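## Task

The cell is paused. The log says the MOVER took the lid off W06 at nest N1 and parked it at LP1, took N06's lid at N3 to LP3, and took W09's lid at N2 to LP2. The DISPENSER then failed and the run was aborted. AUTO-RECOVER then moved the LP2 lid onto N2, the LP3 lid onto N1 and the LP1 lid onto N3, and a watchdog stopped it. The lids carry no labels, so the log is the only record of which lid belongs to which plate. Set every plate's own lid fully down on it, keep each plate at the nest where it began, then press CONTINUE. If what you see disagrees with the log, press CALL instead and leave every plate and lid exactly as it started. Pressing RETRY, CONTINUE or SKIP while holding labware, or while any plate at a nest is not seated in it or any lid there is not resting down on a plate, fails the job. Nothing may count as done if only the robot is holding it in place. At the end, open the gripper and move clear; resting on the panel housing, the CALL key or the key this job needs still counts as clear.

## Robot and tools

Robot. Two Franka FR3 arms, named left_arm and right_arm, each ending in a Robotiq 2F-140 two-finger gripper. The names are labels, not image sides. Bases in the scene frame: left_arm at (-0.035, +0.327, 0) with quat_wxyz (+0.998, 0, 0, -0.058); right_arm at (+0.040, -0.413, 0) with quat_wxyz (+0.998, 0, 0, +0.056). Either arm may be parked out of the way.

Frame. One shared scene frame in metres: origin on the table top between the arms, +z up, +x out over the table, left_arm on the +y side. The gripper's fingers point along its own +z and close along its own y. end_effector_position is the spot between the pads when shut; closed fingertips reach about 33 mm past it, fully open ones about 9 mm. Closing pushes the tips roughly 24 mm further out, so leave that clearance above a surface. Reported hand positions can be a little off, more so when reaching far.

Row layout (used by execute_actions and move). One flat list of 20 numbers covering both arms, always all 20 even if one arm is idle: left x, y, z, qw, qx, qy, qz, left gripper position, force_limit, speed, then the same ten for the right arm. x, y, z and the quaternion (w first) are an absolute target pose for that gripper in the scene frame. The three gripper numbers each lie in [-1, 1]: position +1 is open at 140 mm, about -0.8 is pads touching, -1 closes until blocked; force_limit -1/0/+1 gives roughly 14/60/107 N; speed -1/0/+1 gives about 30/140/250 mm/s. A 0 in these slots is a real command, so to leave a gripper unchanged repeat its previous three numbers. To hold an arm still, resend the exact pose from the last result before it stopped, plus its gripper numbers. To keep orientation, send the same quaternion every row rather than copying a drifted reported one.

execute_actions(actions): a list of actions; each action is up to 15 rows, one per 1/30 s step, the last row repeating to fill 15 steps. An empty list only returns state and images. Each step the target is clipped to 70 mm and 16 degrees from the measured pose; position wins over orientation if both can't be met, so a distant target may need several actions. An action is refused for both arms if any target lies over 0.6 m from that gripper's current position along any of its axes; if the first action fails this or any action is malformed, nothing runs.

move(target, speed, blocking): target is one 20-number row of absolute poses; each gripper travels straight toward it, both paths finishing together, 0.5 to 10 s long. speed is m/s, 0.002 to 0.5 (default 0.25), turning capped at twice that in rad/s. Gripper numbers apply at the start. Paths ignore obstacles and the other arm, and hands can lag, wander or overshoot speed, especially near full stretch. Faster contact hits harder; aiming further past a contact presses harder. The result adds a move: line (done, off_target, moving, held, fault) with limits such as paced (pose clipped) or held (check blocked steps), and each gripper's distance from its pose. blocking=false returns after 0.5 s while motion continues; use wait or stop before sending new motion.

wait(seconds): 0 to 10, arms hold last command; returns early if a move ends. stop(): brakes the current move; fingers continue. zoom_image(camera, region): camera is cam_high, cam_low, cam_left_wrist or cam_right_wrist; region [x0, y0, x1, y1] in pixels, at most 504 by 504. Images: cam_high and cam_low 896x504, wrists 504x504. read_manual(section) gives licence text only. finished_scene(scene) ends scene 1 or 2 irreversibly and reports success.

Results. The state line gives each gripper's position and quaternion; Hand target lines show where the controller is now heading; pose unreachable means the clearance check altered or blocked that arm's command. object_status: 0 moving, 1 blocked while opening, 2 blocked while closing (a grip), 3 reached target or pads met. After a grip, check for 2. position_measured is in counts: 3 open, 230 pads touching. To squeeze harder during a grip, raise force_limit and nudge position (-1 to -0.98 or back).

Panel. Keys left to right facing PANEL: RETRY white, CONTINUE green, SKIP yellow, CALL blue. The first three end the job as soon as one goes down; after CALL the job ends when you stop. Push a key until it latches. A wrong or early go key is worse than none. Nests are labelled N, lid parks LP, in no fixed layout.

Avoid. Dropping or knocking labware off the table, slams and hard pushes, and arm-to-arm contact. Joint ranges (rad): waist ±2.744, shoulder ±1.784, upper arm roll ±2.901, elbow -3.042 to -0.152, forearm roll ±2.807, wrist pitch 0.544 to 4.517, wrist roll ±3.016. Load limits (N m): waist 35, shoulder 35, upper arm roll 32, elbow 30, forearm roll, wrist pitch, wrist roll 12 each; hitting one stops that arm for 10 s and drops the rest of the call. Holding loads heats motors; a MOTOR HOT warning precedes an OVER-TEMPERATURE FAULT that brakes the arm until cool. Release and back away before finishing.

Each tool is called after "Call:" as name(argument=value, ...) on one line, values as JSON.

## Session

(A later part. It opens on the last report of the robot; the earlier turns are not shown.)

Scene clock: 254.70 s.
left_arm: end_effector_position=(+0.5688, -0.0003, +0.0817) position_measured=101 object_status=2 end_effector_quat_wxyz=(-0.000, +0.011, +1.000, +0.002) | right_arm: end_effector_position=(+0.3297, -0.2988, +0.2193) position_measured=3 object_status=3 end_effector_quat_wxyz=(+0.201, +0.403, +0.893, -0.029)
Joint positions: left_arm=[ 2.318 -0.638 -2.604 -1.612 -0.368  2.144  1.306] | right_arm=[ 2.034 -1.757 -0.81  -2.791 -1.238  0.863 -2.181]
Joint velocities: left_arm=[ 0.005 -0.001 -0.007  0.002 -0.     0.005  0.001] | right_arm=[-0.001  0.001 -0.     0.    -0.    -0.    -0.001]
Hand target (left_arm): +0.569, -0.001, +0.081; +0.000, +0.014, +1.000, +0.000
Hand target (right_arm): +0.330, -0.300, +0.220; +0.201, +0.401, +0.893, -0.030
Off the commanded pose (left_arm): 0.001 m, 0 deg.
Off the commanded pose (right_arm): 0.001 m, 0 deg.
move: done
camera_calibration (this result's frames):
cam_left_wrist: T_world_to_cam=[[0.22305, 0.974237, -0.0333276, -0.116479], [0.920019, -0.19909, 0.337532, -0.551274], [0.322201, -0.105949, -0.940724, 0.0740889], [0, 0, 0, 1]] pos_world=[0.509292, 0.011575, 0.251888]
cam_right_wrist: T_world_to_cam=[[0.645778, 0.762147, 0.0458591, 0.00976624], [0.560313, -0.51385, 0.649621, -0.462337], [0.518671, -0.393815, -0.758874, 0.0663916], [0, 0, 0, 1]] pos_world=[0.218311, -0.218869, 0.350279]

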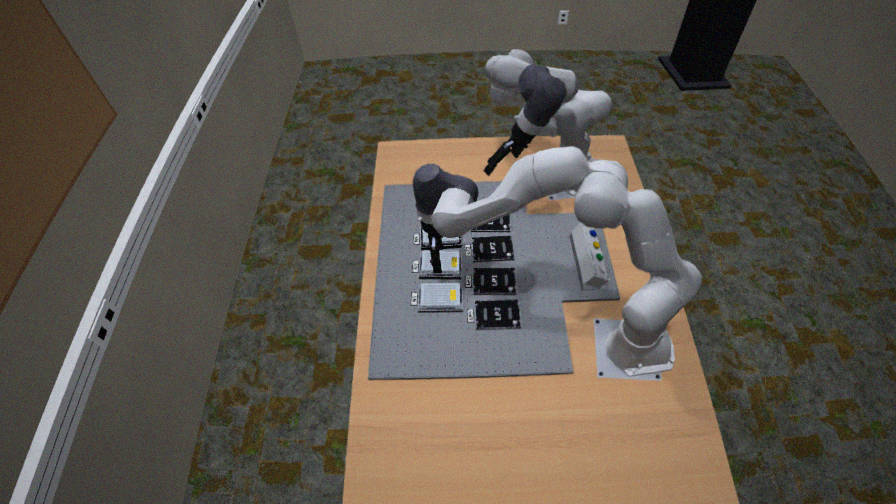

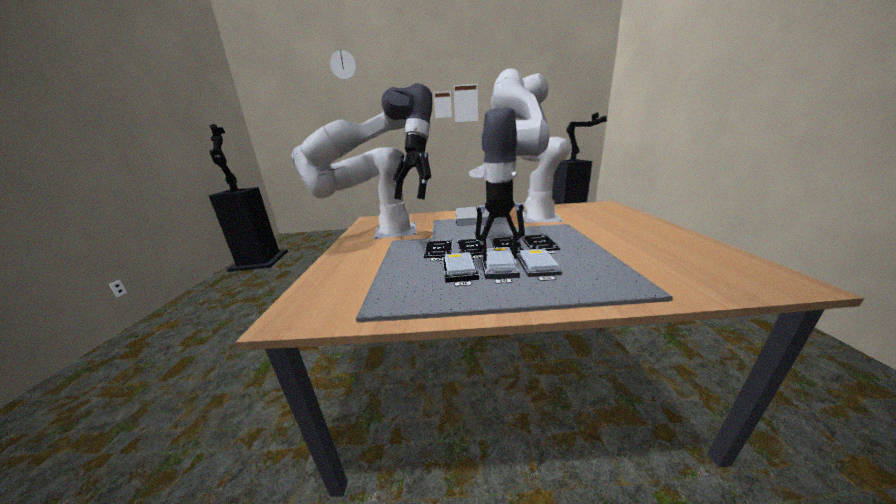

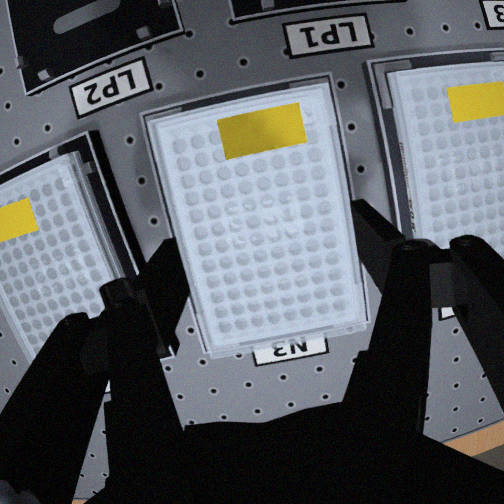

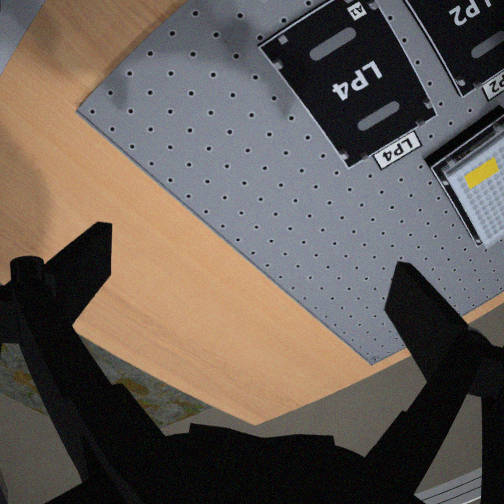

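Call:
execute_actions(actions=[])

Scene clock: 271.97 s.
left_arm: end_effector_position=(+0.5692, -0.0005, +0.0818) position_measured=101 object_status=2 end_effector_quat_wxyz=(-0.000, +0.011, +1.000, +0.001) | right_arm: end_effector_position=(+0.3297, -0.2988, +0.2193) position_measured=3 object_status=3 end_effector_quat_wxyz=(+0.201, +0.403, +0.893, -0.029)
Joint positions: left_arm=[ 2.319 -0.638 -2.605 -1.612 -0.368  2.145  1.307] | right_arm=[ 2.034 -1.757 -0.81  -2.791 -1.238  0.863 -2.181]
Joint velocities: left_arm=[-0.001  0.     0.001 -0.     0.     0.    -0.001] | right_arm=[-0.     0.    -0.001  0.     0.001 -0.001 -0.   ]
Hand target (left_arm): +0.569, -0.001, +0.081; +0.000, +0.014, +1.000, +0.000
Hand target (right_arm): +0.330, -0.300, +0.220; +0.201, +0.401, +0.893, -0.030
Off the commanded pose (left_arm): 0.001 m, 0 deg.
Off the commanded pose (right_arm): 0.001 m, 0 deg.
camera_calibration (this result's frames):
cam_left_wrist: T_world_to_cam=[[0.223204, 0.974186, -0.0337985, -0.116405], [0.919739, -0.19899, 0.338352, -0.551554], [0.322893, -0.106607, -0.940412, 0.0736357], [0, 0, 0, 1]] pos_world=[0.509492, 0.0114959, 0.251933]
cam_right_wrist: T_world_to_cam=[[0.645786, 0.76214, 0.0458542, 0.00976619], [0.560311, -0.513854, 0.649619, -0.462341], [0.518663, -0.393822, -0.758876, 0.0663903], [0, 0, 0, 1]] pos_world=[0.218314, -0.218873, 0.35028]

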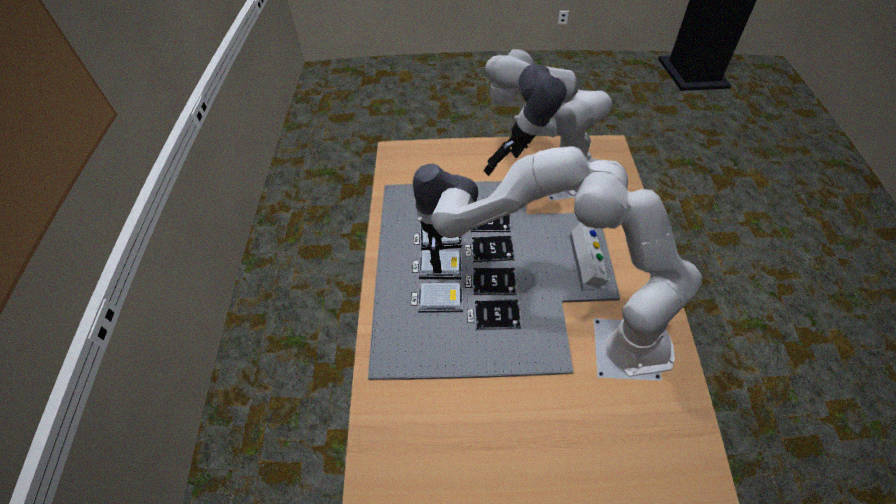

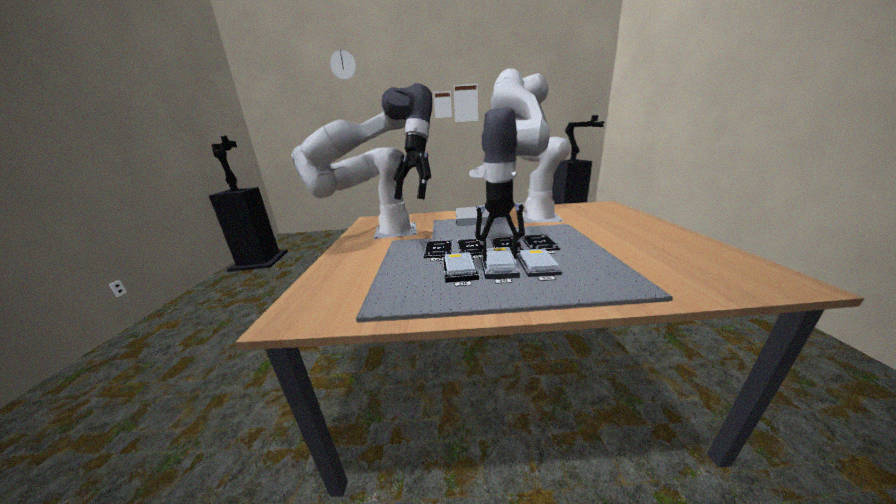

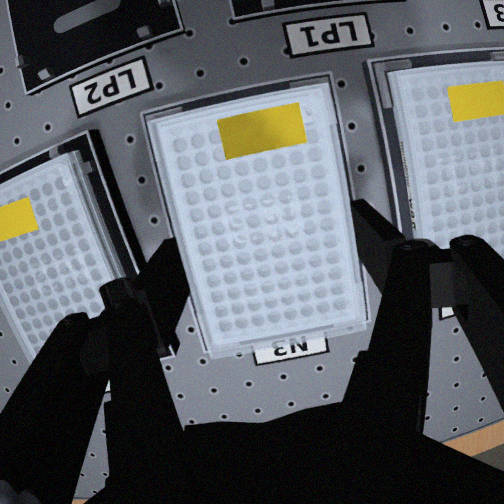

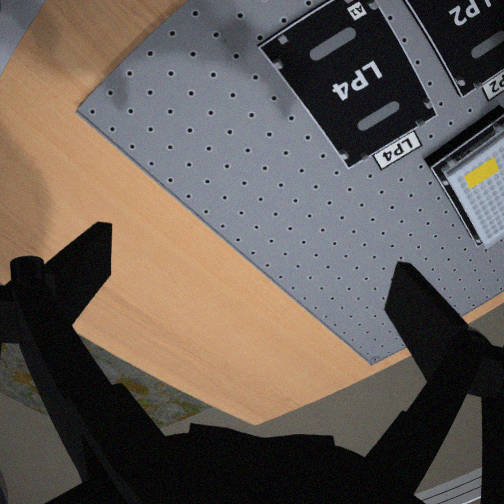

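Call:
move(target=[0.5703,-0.002,0.081,0,0.013,1,0,-1,-1,-1,0.33,-0.30,0.22,0.2,0.4,0.89,-0.03,1,0,0], speed=0.01)

Call:
move(target=[0.5703,-0.002,0.0695,0,0.013,1,0,-1,-1,-1,0.33,-0.30,0.22,0.2,0.4,0.89,-0.03,1,0,0], speed=0.008)

Call:
zoom_image(camera="cam_left_wrist", region=[100,40,420,380])

Call:
zoom_image(camera="cam_low", region=[440,230,570,290])

Scene clock: 277.00 s.
left_arm: end_effector_position=(+0.5707, -0.0012, +0.0823) position_measured=101 object_status=2 end_effector_quat_wxyz=(+0.001, +0.011, +1.000, +0.001) | right_arm: end_effector_position=(+0.3297, -0.2988, +0.2193) position_measured=3 object_status=3 end_effector_quat_wxyz=(+0.201, +0.403, +0.893, -0.029)
Joint positions: left_arm=[ 2.322 -0.639 -2.607 -1.607 -0.368  2.145  1.307] | right_arm=[ 2.034 -1.757 -0.81  -2.791 -1.238  0.863 -2.181]
Joint velocities: left_arm=[ 0.003 -0.001 -0.002  0.     0.001  0.    -0.   ] | right_arm=[ 0.001  0.001 -0.001  0.001  0.    -0.    -0.001]
Hand target (left_arm): +0.570, -0.002, +0.081; +0.000, +0.013, +1.000, +0.000
Hand target (right_arm): +0.330, -0.300, +0.220; +0.201, +0.401, +0.893, -0.030
Off the commanded pose (left_arm): 0.002 m, 0 deg.
Off the commanded pose (right_arm): 0.001 m, 0 deg.
move: done
camera_calibration (this result's frames):
cam_left_wrist: T_world_to_cam=[[0.223634, 0.974056, -0.0346715, -0.11617], [0.918979, -0.198869, 0.340484, -0.553024], [0.324755, -0.108006, -0.939611, 0.0724318], [0, 0, 0, 1]] pos_world=[0.510674, 0.0109994, 0.252326]
cam_right_wrist: T_world_to_cam=[[0.645794, 0.762134, 0.0458492, 0.0097662], [0.56031, -0.513859, 0.649617, -0.462345], [0.518655, -0.393829, -0.758878, 0.066389], [0, 0, 0, 1]] pos_world=[0.218317, -0.218877, 0.350281]

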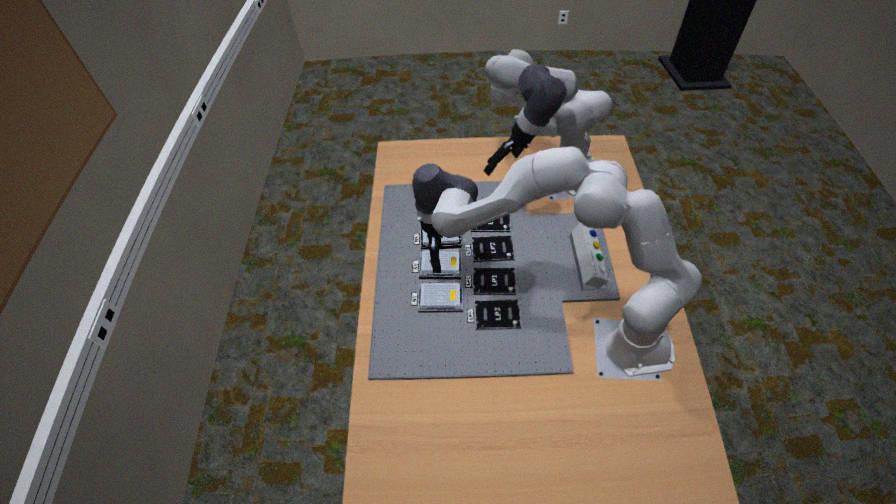

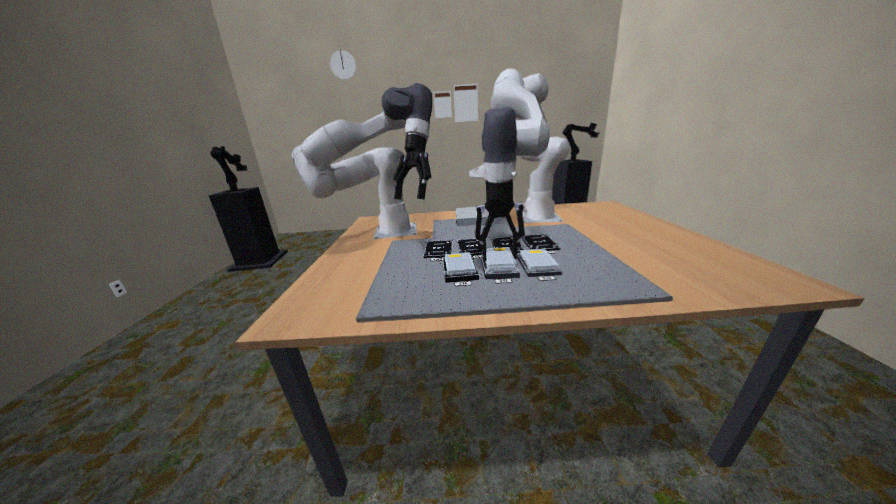

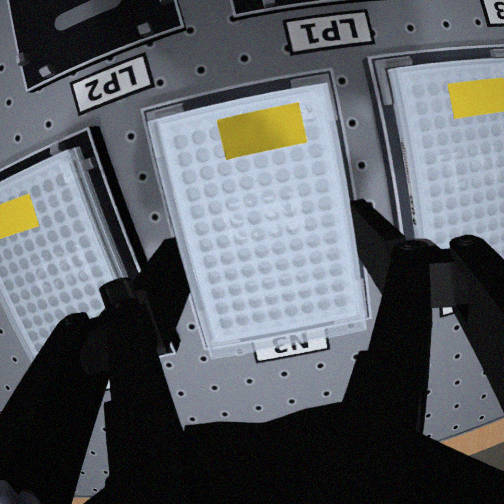

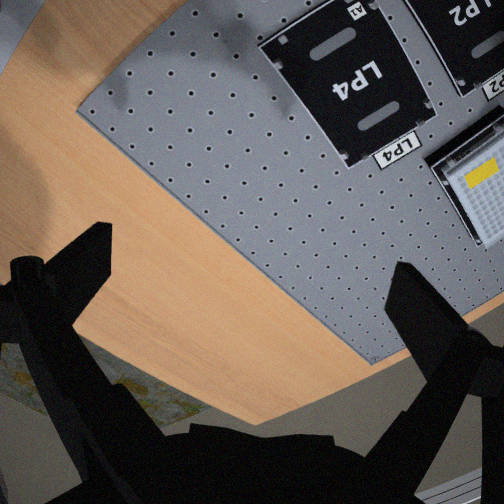

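Scene clock: 278.83 s.
left_arm: end_effector_position=(+0.5711, -0.0015, +0.0729) position_measured=101 object_status=2 end_effector_quat_wxyz=(+0.001, +0.010, +1.000, +0.001) | right_arm: end_effector_position=(+0.3297, -0.2988, +0.2193) position_measured=3 object_status=3 end_effector_quat_wxyz=(+0.201, +0.403, +0.893, -0.029)
Joint positions: left_arm=[ 2.33  -0.652 -2.618 -1.609 -0.372  2.161  1.307] | right_arm=[ 2.034 -1.757 -0.81  -2.791 -1.238  0.863 -2.181]
Joint velocities: left_arm=[ 0.001  0.    -0.002  0.001 -0.001 -0.    -0.001] | right_arm=[ 0.     0.001  0.    -0.    -0.001 -0.    -0.002]
Hand target (left_arm): +0.570, -0.002, +0.069; +0.000, +0.013, +1.000, +0.000
Hand target (right_arm): +0.330, -0.300, +0.220; +0.201, +0.401, +0.893, -0.030
Off the commanded pose (left_arm): 0.003 m, 0 deg.
Off the commanded pose (right_arm): 0.001 m, 0 deg.
move: done
camera_calibration (this result's frames):
cam_left_wrist: T_world_to_cam=[[0.222351, 0.97436, -0.0343917, -0.115574], [0.919223, -0.197751, 0.340476, -0.550392], [0.324945, -0.107319, -0.939624, 0.0632989], [0, 0, 0, 1]] pos_world=[0.511062, 0.0105632, 0.242898]
cam_right_wrist: T_world_to_cam=[[0.645795, 0.762133, 0.0458488, 0.00976593], [0.560309, -0.513859, 0.649617, -0.462346], [0.518654, -0.39383, -0.758878, 0.0663888], [0, 0, 0, 1]] pos_world=[0.218317, -0.218878, 0.350281]

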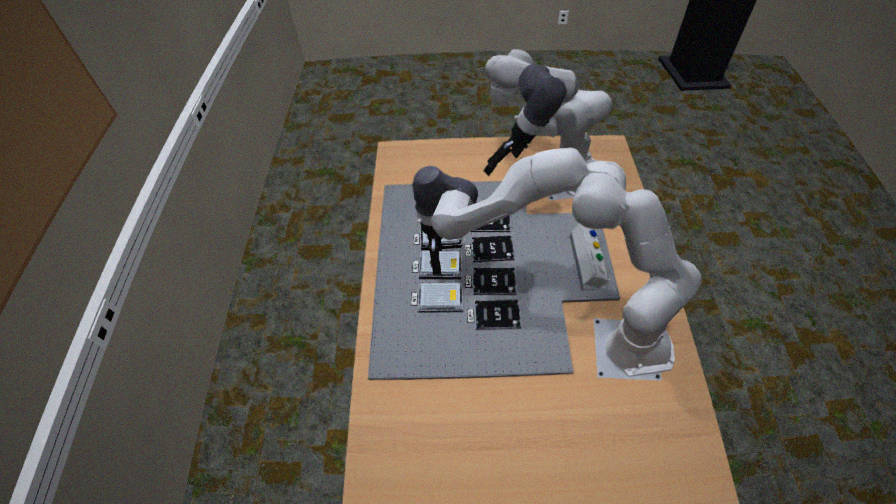

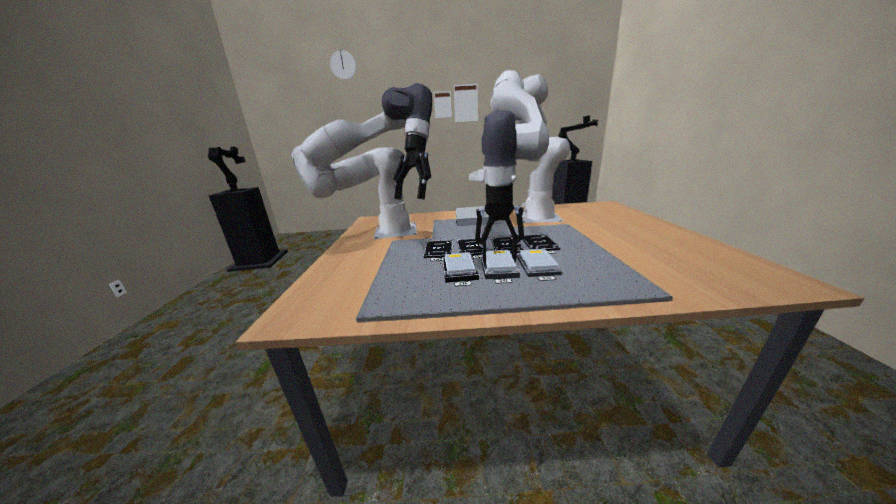

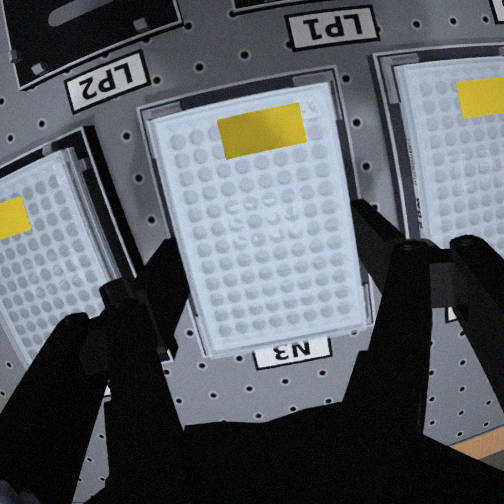

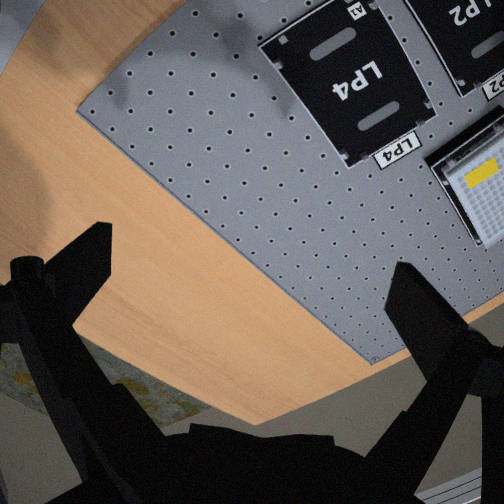

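Region (100, 40, 420, 380) of cam_left_wrist's 504x504 image, scaled by 1.482, with more detail than that image has; it fills the left 474 columns of this view, and the rest is white.

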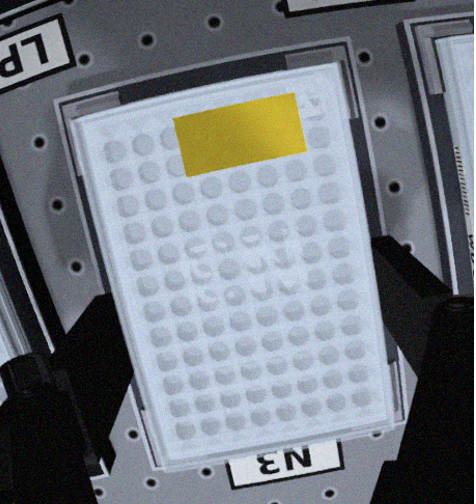

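Region (440, 230, 570, 290) of cam_low's 896x504 image, scaled by 3.877, with more detail than that image has; it fills the top 233 rows of this view, and the rest is white.

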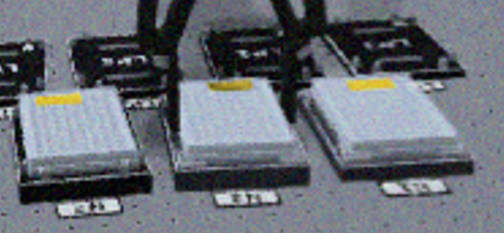

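Call:
move(target=[0.5692,-0.0017,0.069,0,0.013,1,0,-1,-1,-1,0.33,-0.30,0.22,0.2,0.4,0.89,-0.03,1,0,0], speed=0.004)

Call:
zoom_image(camera="cam_left_wrist", region=[100,40,420,380])

Scene clock: 284.10 s.
left_arm: end_effector_position=(+0.5711, -0.0015, +0.0729) position_measured=101 object_status=2 end_effector_quat_wxyz=(+0.002, +0.010, +1.000, -0.000) | right_arm: end_effector_position=(+0.3297, -0.2988, +0.2193) position_measured=3 object_status=3 end_effector_quat_wxyz=(+0.201, +0.403, +0.893, -0.029)
Joint positions: left_arm=[ 2.33  -0.65  -2.619 -1.612 -0.372  2.165  1.307] | right_arm=[ 2.034 -1.758 -0.81  -2.791 -1.238  0.863 -2.181]
Joint velocities: left_arm=[ 0.002 -0.    -0.    -0.001 -0.     0.    -0.001] | right_arm=[-0.002 -0.001  0.     0.     0.     0.001 -0.   ]
Hand target (left_arm): +0.569, -0.002, +0.069; -0.000, +0.013, +1.000, +0.000
Hand target (right_arm): +0.330, -0.300, +0.220; +0.201, +0.401, +0.893, -0.030
Off the commanded pose (left_arm): 0.004 m, 0 deg.
Off the commanded pose (right_arm): 0.001 m, 0 deg.
move: off_target (left_arm)
camera_calibration (this result's frames):
cam_left_wrist: T_world_to_cam=[[0.222116, 0.974373, -0.0355295, -0.115396], [0.91875, -0.196958, 0.342208, -0.550257], [0.32644, -0.108653, -0.938952, 0.062414], [0, 0, 0, 1]] pos_world=[0.510805, 0.0108422, 0.242806]
cam_right_wrist: T_world_to_cam=[[0.645802, 0.762127, 0.045843, 0.00976636], [0.560307, -0.513862, 0.649616, -0.46235], [0.518647, -0.393838, -0.758879, 0.0663865], [0, 0, 0, 1]] pos_world=[0.21832, -0.218882, 0.350281]

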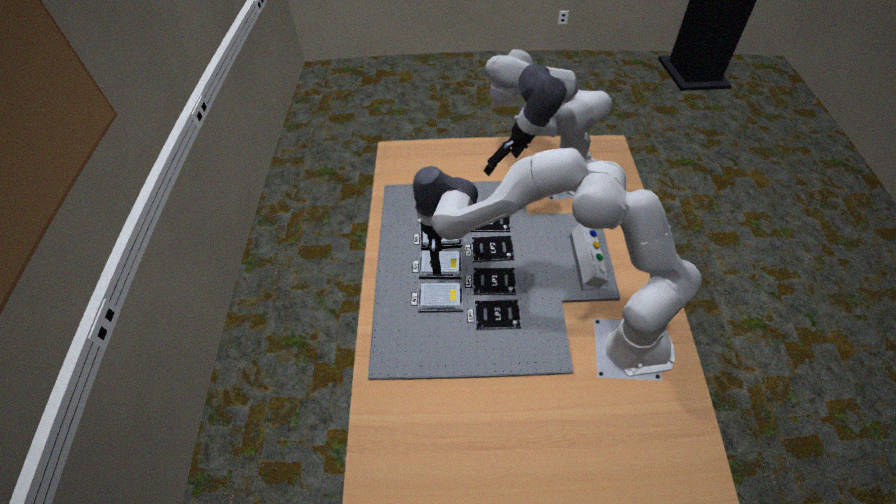

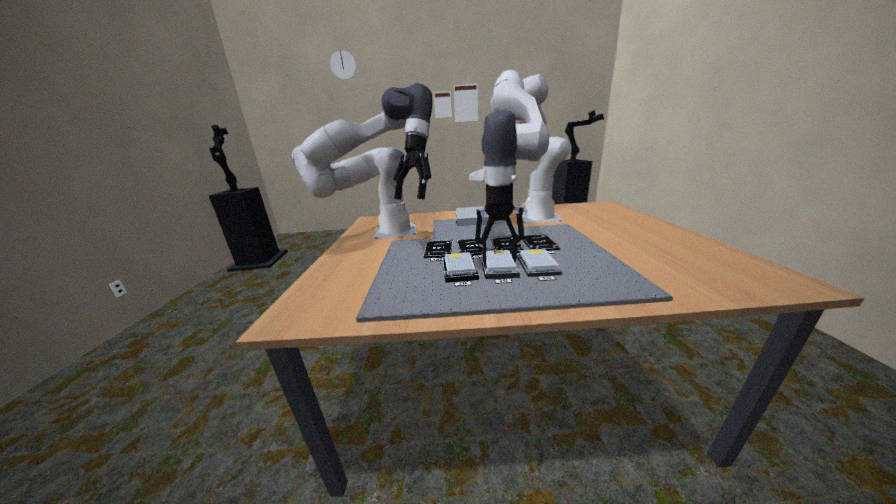

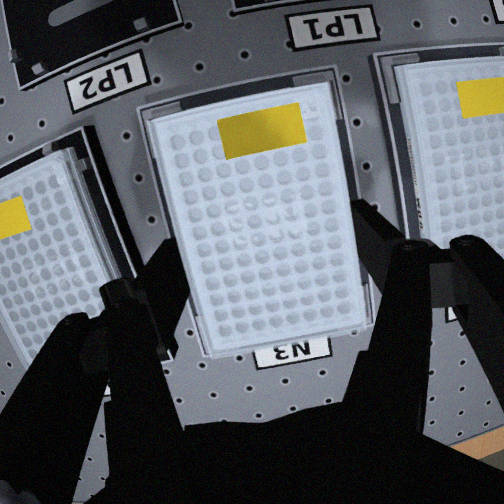

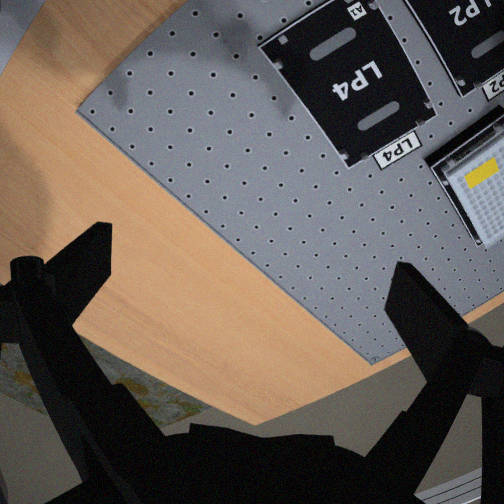

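Region (100, 40, 420, 380) of cam_left_wrist's 504x504 image, scaled by 1.482, with more detail than that image has; it fills the left 474 columns of this view, and the rest is white.

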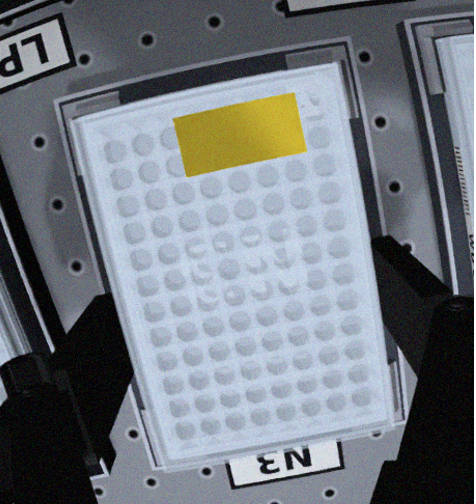

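Call:
move(target=[0.5708,-0.002,0.0722,0,0.013,1,0,0.36,-1,-0.5,0.33,-0.30,0.22,0.2,0.4,0.89,-0.03,1,0,0], speed=0.01)

Call:
zoom_image(camera="cam_left_wrist", region=[100,40,420,380])

Call:
zoom_image(camera="cam_low", region=[440,240,570,290])

Scene clock: 292.63 s.
left_arm: end_effector_position=(+0.5718, -0.0018, +0.0739) position_measured=84 object_status=3 end_effector_quat_wxyz=(+0.002, +0.010, +1.000, -0.000) | right_arm: end_effector_position=(+0.3297, -0.2988, +0.2193) position_measured=3 object_status=3 end_effector_quat_wxyz=(+0.201, +0.403, +0.893, -0.029)
Joint positions: left_arm=[ 2.331 -0.651 -2.619 -1.609 -0.372  2.163  1.307] | right_arm=[ 2.034 -1.758 -0.81  -2.791 -1.238  0.862 -2.181]
Joint velocities: left_arm=[ 0.001 -0.001 -0.002  0.002  0.001 -0.002  0.001] | right_arm=[ 0.001 -0.001 -0.     0.001 -0.    -0.001 -0.001]
Hand target (left_arm): +0.571, -0.002, +0.072; +0.000, +0.013, +1.000, +0.000
Hand target (right_arm): +0.330, -0.300, +0.220; +0.201, +0.401, +0.893, -0.030
Off the commanded pose (left_arm): 0.002 m, 0 deg.
Off the commanded pose (right_arm): 0.001 m, 0 deg.
move: done
camera_calibration (this result's frames):
cam_left_wrist: T_world_to_cam=[[0.222154, 0.974334, -0.0363389, -0.115169], [0.918691, -0.196692, 0.342519, -0.551282], [0.326581, -0.109476, -0.938808, 0.0629847], [0, 0, 0, 1]] pos_world=[0.511474, 0.0106757, 0.24377]
cam_right_wrist: T_world_to_cam=[[0.64581, 0.762121, 0.0458384, 0.00976583], [0.560306, -0.513867, 0.649613, -0.462354], [0.518639, -0.393843, -0.758882, 0.066386], [0, 0, 0, 1]] pos_world=[0.218322, -0.218885, 0.350283]

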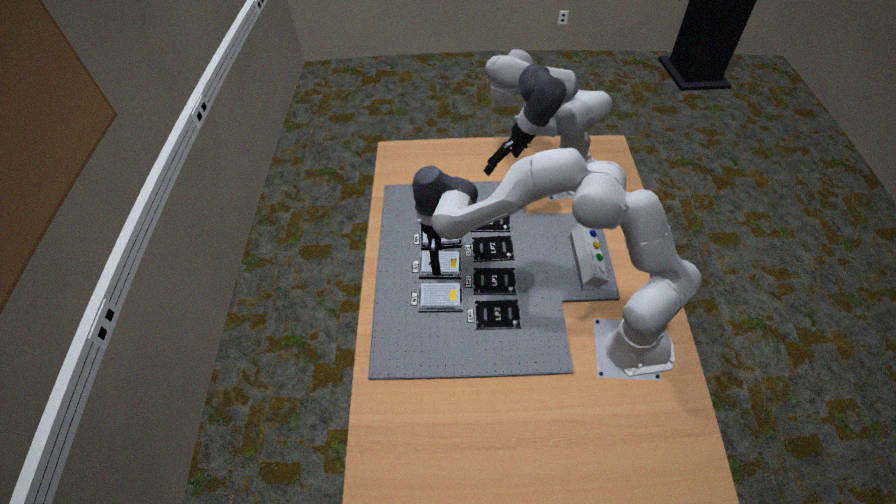

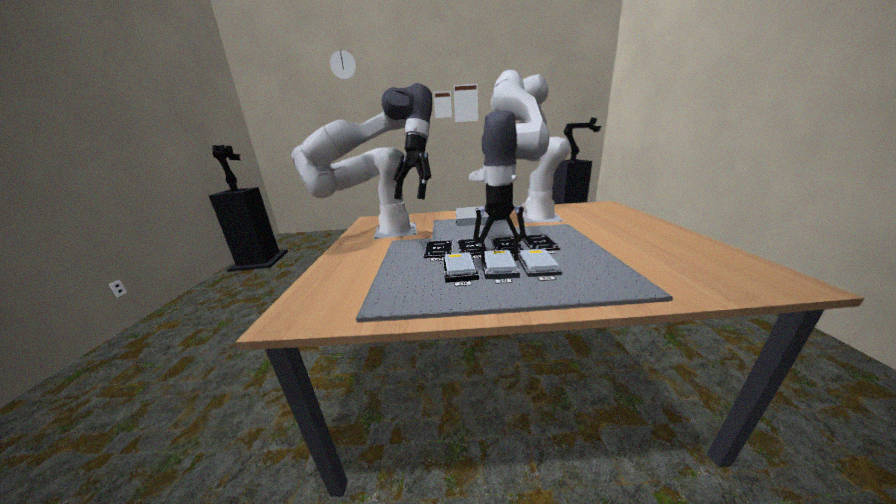

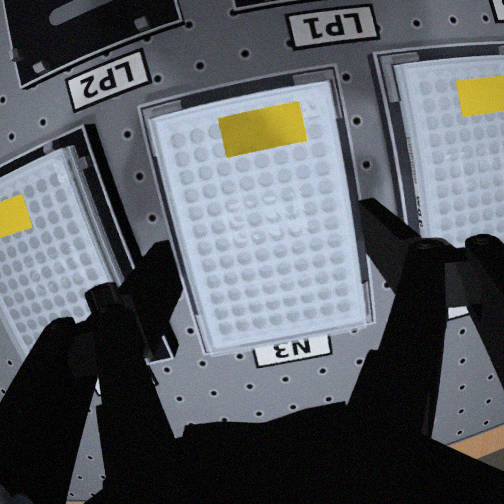

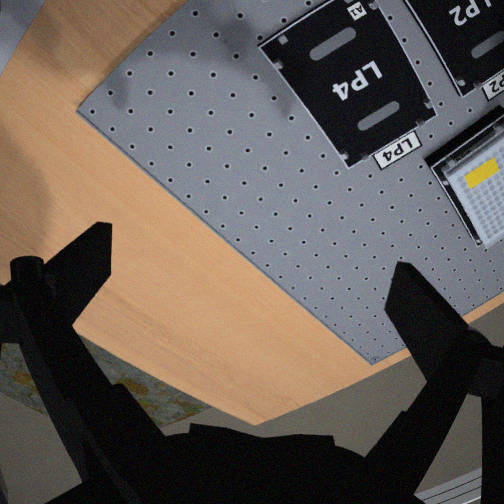

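Region (100, 40, 420, 380) of cam_left_wrist's 504x504 image, scaled by 1.482, with more detail than that image has; it fills the left 474 columns of this view, and the rest is white.

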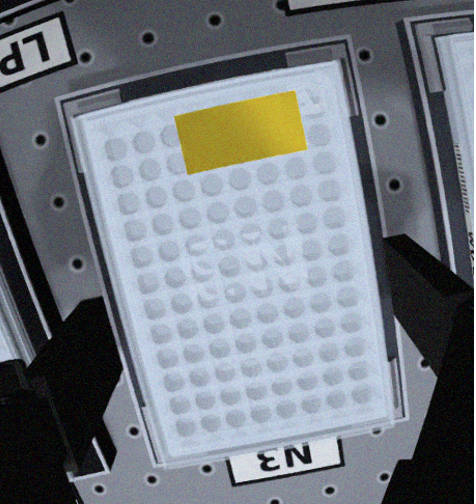

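Region (440, 240, 570, 290) of cam_low's 896x504 image, scaled by 3.877, with more detail than that image has; it fills the top 194 rows of this view, and the rest is white.

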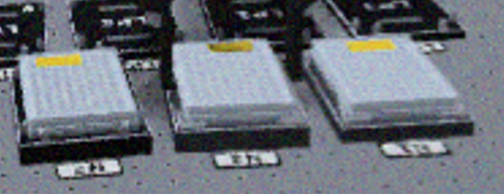

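Look from the side on the way to the panel.

Call:
move(target=[0.57,-0.002,0.11,0,0,1,0,0.36,-1,-0.5,0.33,-0.30,0.22,0.2,0.4,0.89,-0.03,1,0,0], speed=0.08)

Call:
move(target=[0.47,0.05,0.095,0.423,0,0.906,0,0.36,-1,-0.5,0.33,-0.30,0.22,0.2,0.4,0.89,-0.03,1,0,0], speed=0.2)

Scene clock: 297.30 s.
left_arm: end_effector_position=(+0.5699, -0.0031, +0.1094) position_measured=84 object_status=3 end_effector_quat_wxyz=(+0.000, +0.005, +1.000, -0.002) | right_arm: end_effector_position=(+0.3297, -0.2988, +0.2193) position_measured=3 object_status=3 end_effector_quat_wxyz=(+0.201, +0.403, +0.893, -0.029)
Joint positions: left_arm=[ 2.312 -0.606 -2.591 -1.589 -0.355  2.096  1.286] | right_arm=[ 2.034 -1.758 -0.81  -2.791 -1.238  0.862 -2.181]
Joint velocities: left_arm=[-0.003  0.     0.003 -0.001 -0.    -0.012 -0.008] | right_arm=[-0.002  0.     0.001 -0.    -0.     0.    -0.   ]
Hand target (left_arm): +0.570, -0.002, +0.110; -0.000, +0.000, +1.000, -0.000
Hand target (right_arm): +0.330, -0.300, +0.220; +0.201, +0.401, +0.893, -0.030
Off the commanded pose (left_arm): 0.001 m, 1 deg.
Off the commanded pose (right_arm): 0.001 m, 0 deg.
move: done
camera_calibration (this result's frames):
cam_left_wrist: T_world_to_cam=[[0.212215, 0.976411, -0.0398311, -0.106128], [0.921762, -0.186469, 0.339978, -0.563421], [0.324531, -0.108863, -0.93959, 0.0980287], [0, 0, 0, 1]] pos_world=[0.510049, 0.00923613, 0.27943]
cam_right_wrist: T_world_to_cam=[[0.645819, 0.762114, 0.045834, 0.00976516], [0.560304, -0.513872, 0.649611, -0.462358], [0.51863, -0.39385, -0.758884, 0.0663852], [0, 0, 0, 1]] pos_world=[0.218325, -0.218889, 0.350284]

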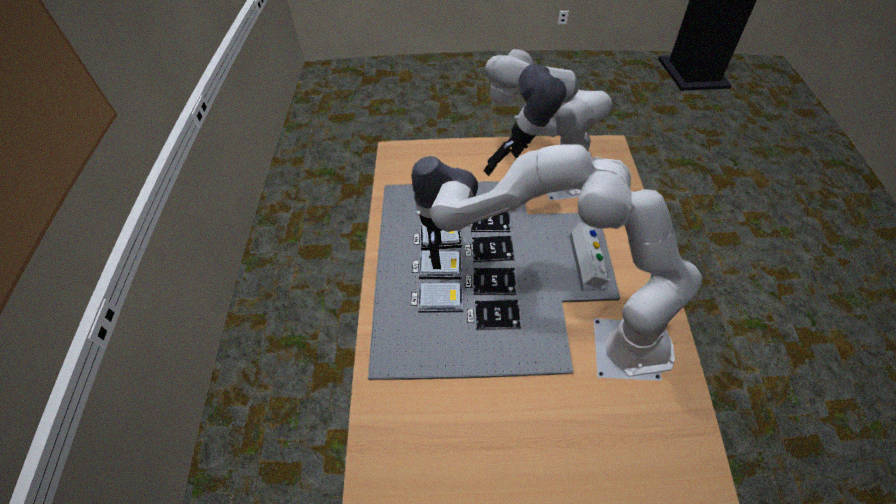

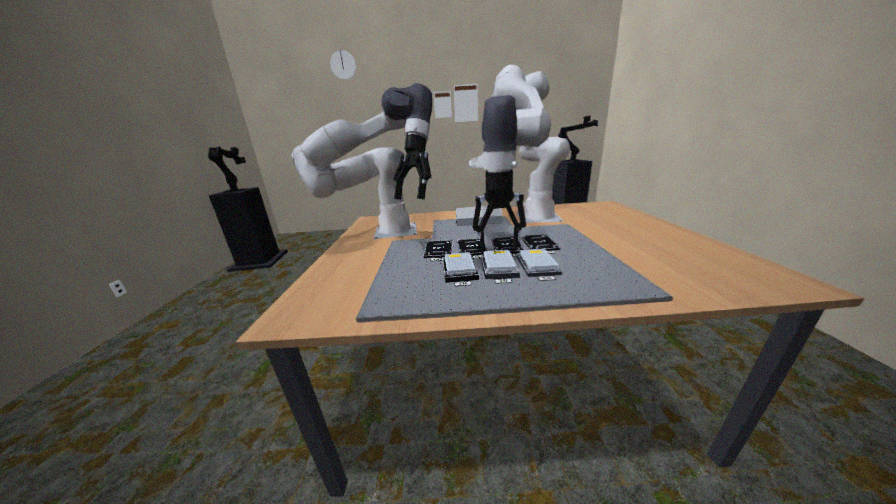

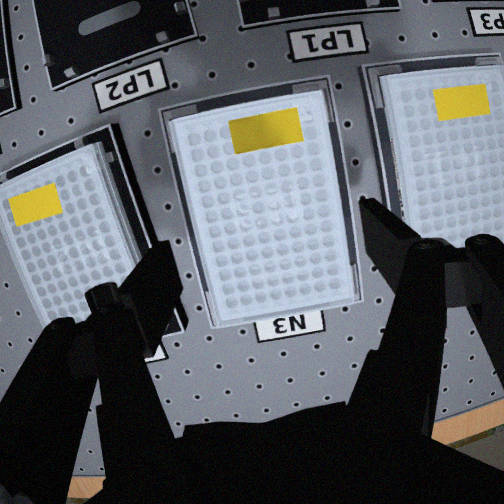

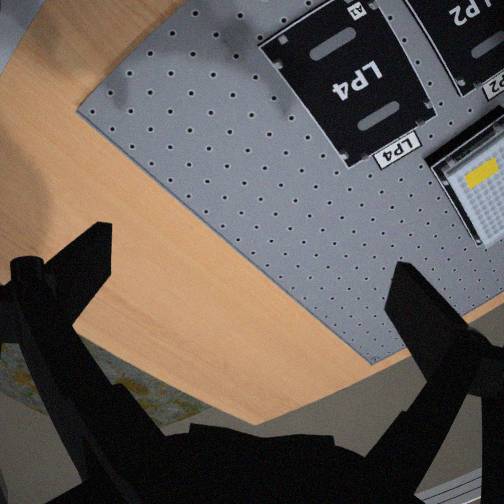

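Scene clock: 300.20 s.
left_arm: end_effector_position=(+0.4686, +0.0499, +0.0995) position_measured=84 object_status=3 end_effector_quat_wxyz=(+0.424, +0.006, +0.906, +0.000) | right_arm: end_effector_position=(+0.3297, -0.2988, +0.2193) position_measured=3 object_status=3 end_effector_quat_wxyz=(+0.201, +0.403, +0.893, -0.029)
Joint positions: left_arm=[ 1.219 -0.704 -1.964 -2.716 -0.342  3.511  0.81 ] | right_arm=[ 2.034 -1.758 -0.81  -2.791 -1.238  0.862 -2.181]
Joint velocities: left_arm=[ 0.003  0.002 -0.007  0.    -0.021  0.014 -0.001] | right_arm=[-0.     0.    -0.001  0.    -0.002 -0.001 -0.001]
Hand target (left_arm): +0.469, +0.051, +0.100; +0.425, +0.001, +0.905, -0.002
Hand target (right_arm): +0.330, -0.300, +0.220; +0.201, +0.401, +0.893, -0.030
Off the commanded pose (left_arm): 0.005 m, 1 deg.
Off the commanded pose (right_arm): 0.001 m, 0 deg.
move: off_target (left_arm)
camera_calibration (this result's frames):
cam_left_wrist: T_world_to_cam=[[0.168083, 0.976146, 0.137432, -0.133735], [0.329576, -0.18704, 0.925417, -0.237473], [0.929047, -0.110253, -0.353153, -0.214142], [0, 0, 0, 1]] pos_world=[0.299692, 0.0625178, 0.162516]
cam_right_wrist: T_world_to_cam=[[0.64582, 0.762112, 0.0458327, 0.00976505], [0.560305, -0.513874, 0.64961, -0.462359], [0.518628, -0.393851, -0.758885, 0.0663853], [0, 0, 0, 1]] pos_world=[0.218326, -0.21889, 0.350284]

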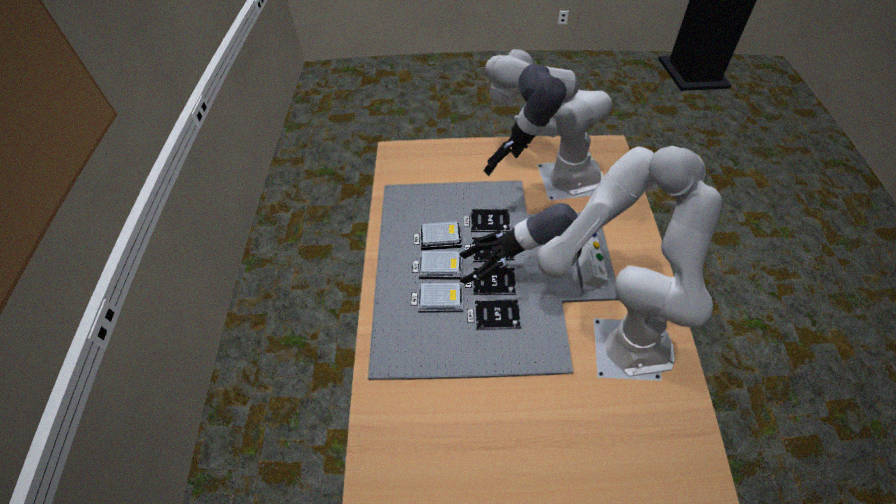

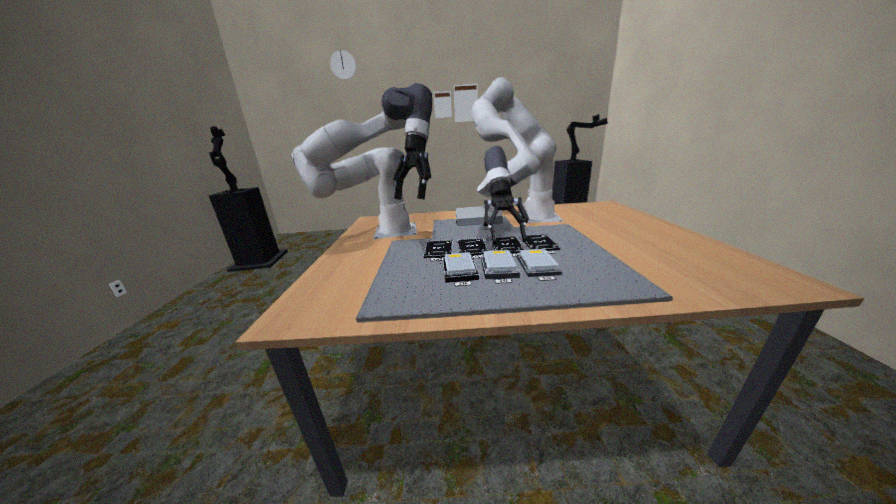

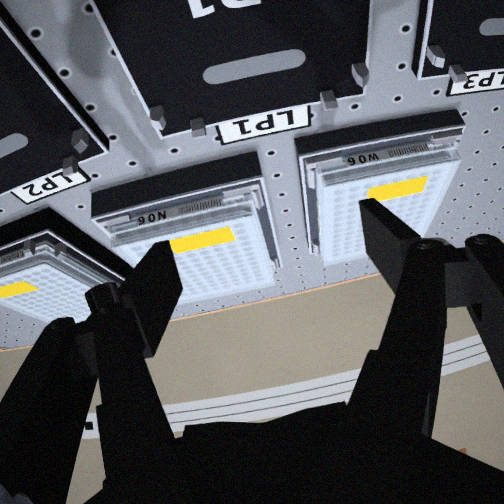

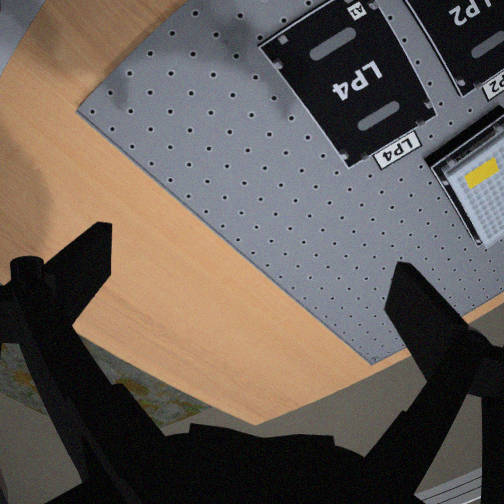

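Call:
zoom_image(camera="cam_left_wrist", region=[80,160,300,300])

Call:
zoom_image(camera="cam_left_wrist", region=[270,100,490,270])

Call:
zoom_image(camera="cam_low", region=[440,240,570,290])

Region (80, 160, 300, 300) of cam_left_wrist's 504x504 image, scaled by 2.291, with more detail than that image has; it fills the top 321 rows of this view, and the rest is white.

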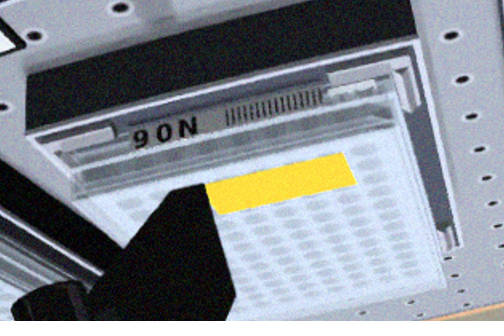

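Region (270, 100, 490, 270) of cam_left_wrist's 504x504 image, scaled by 2.291, with more detail than that image has; it fills the top 389 rows of this view, and the rest is white.

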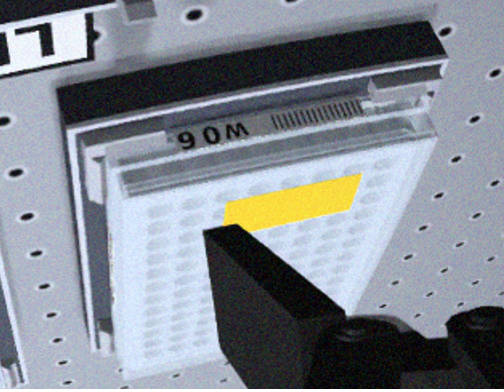

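Region (440, 240, 570, 290) of cam_low's 896x504 image, scaled by 3.877, with more detail than that image has; it fills the top 194 rows of this view, and the rest is white.

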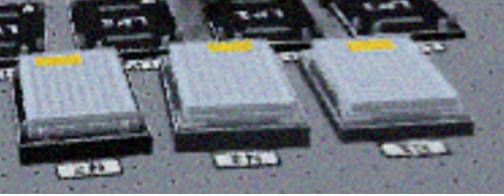

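Call:
zoom_image(camera="cam_left_wrist", region=[335,140,395,175])

Region (335, 140, 395, 175) of cam_left_wrist's 504x504 image, scaled by 8.400, with more detail than that image has; it fills the top 294 rows of this view, and the rest is white.

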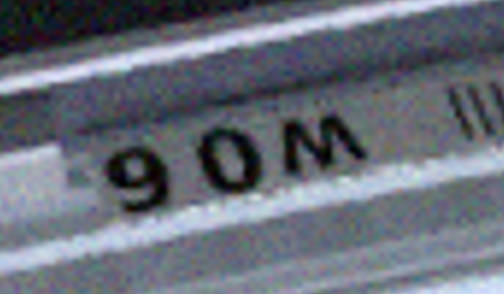

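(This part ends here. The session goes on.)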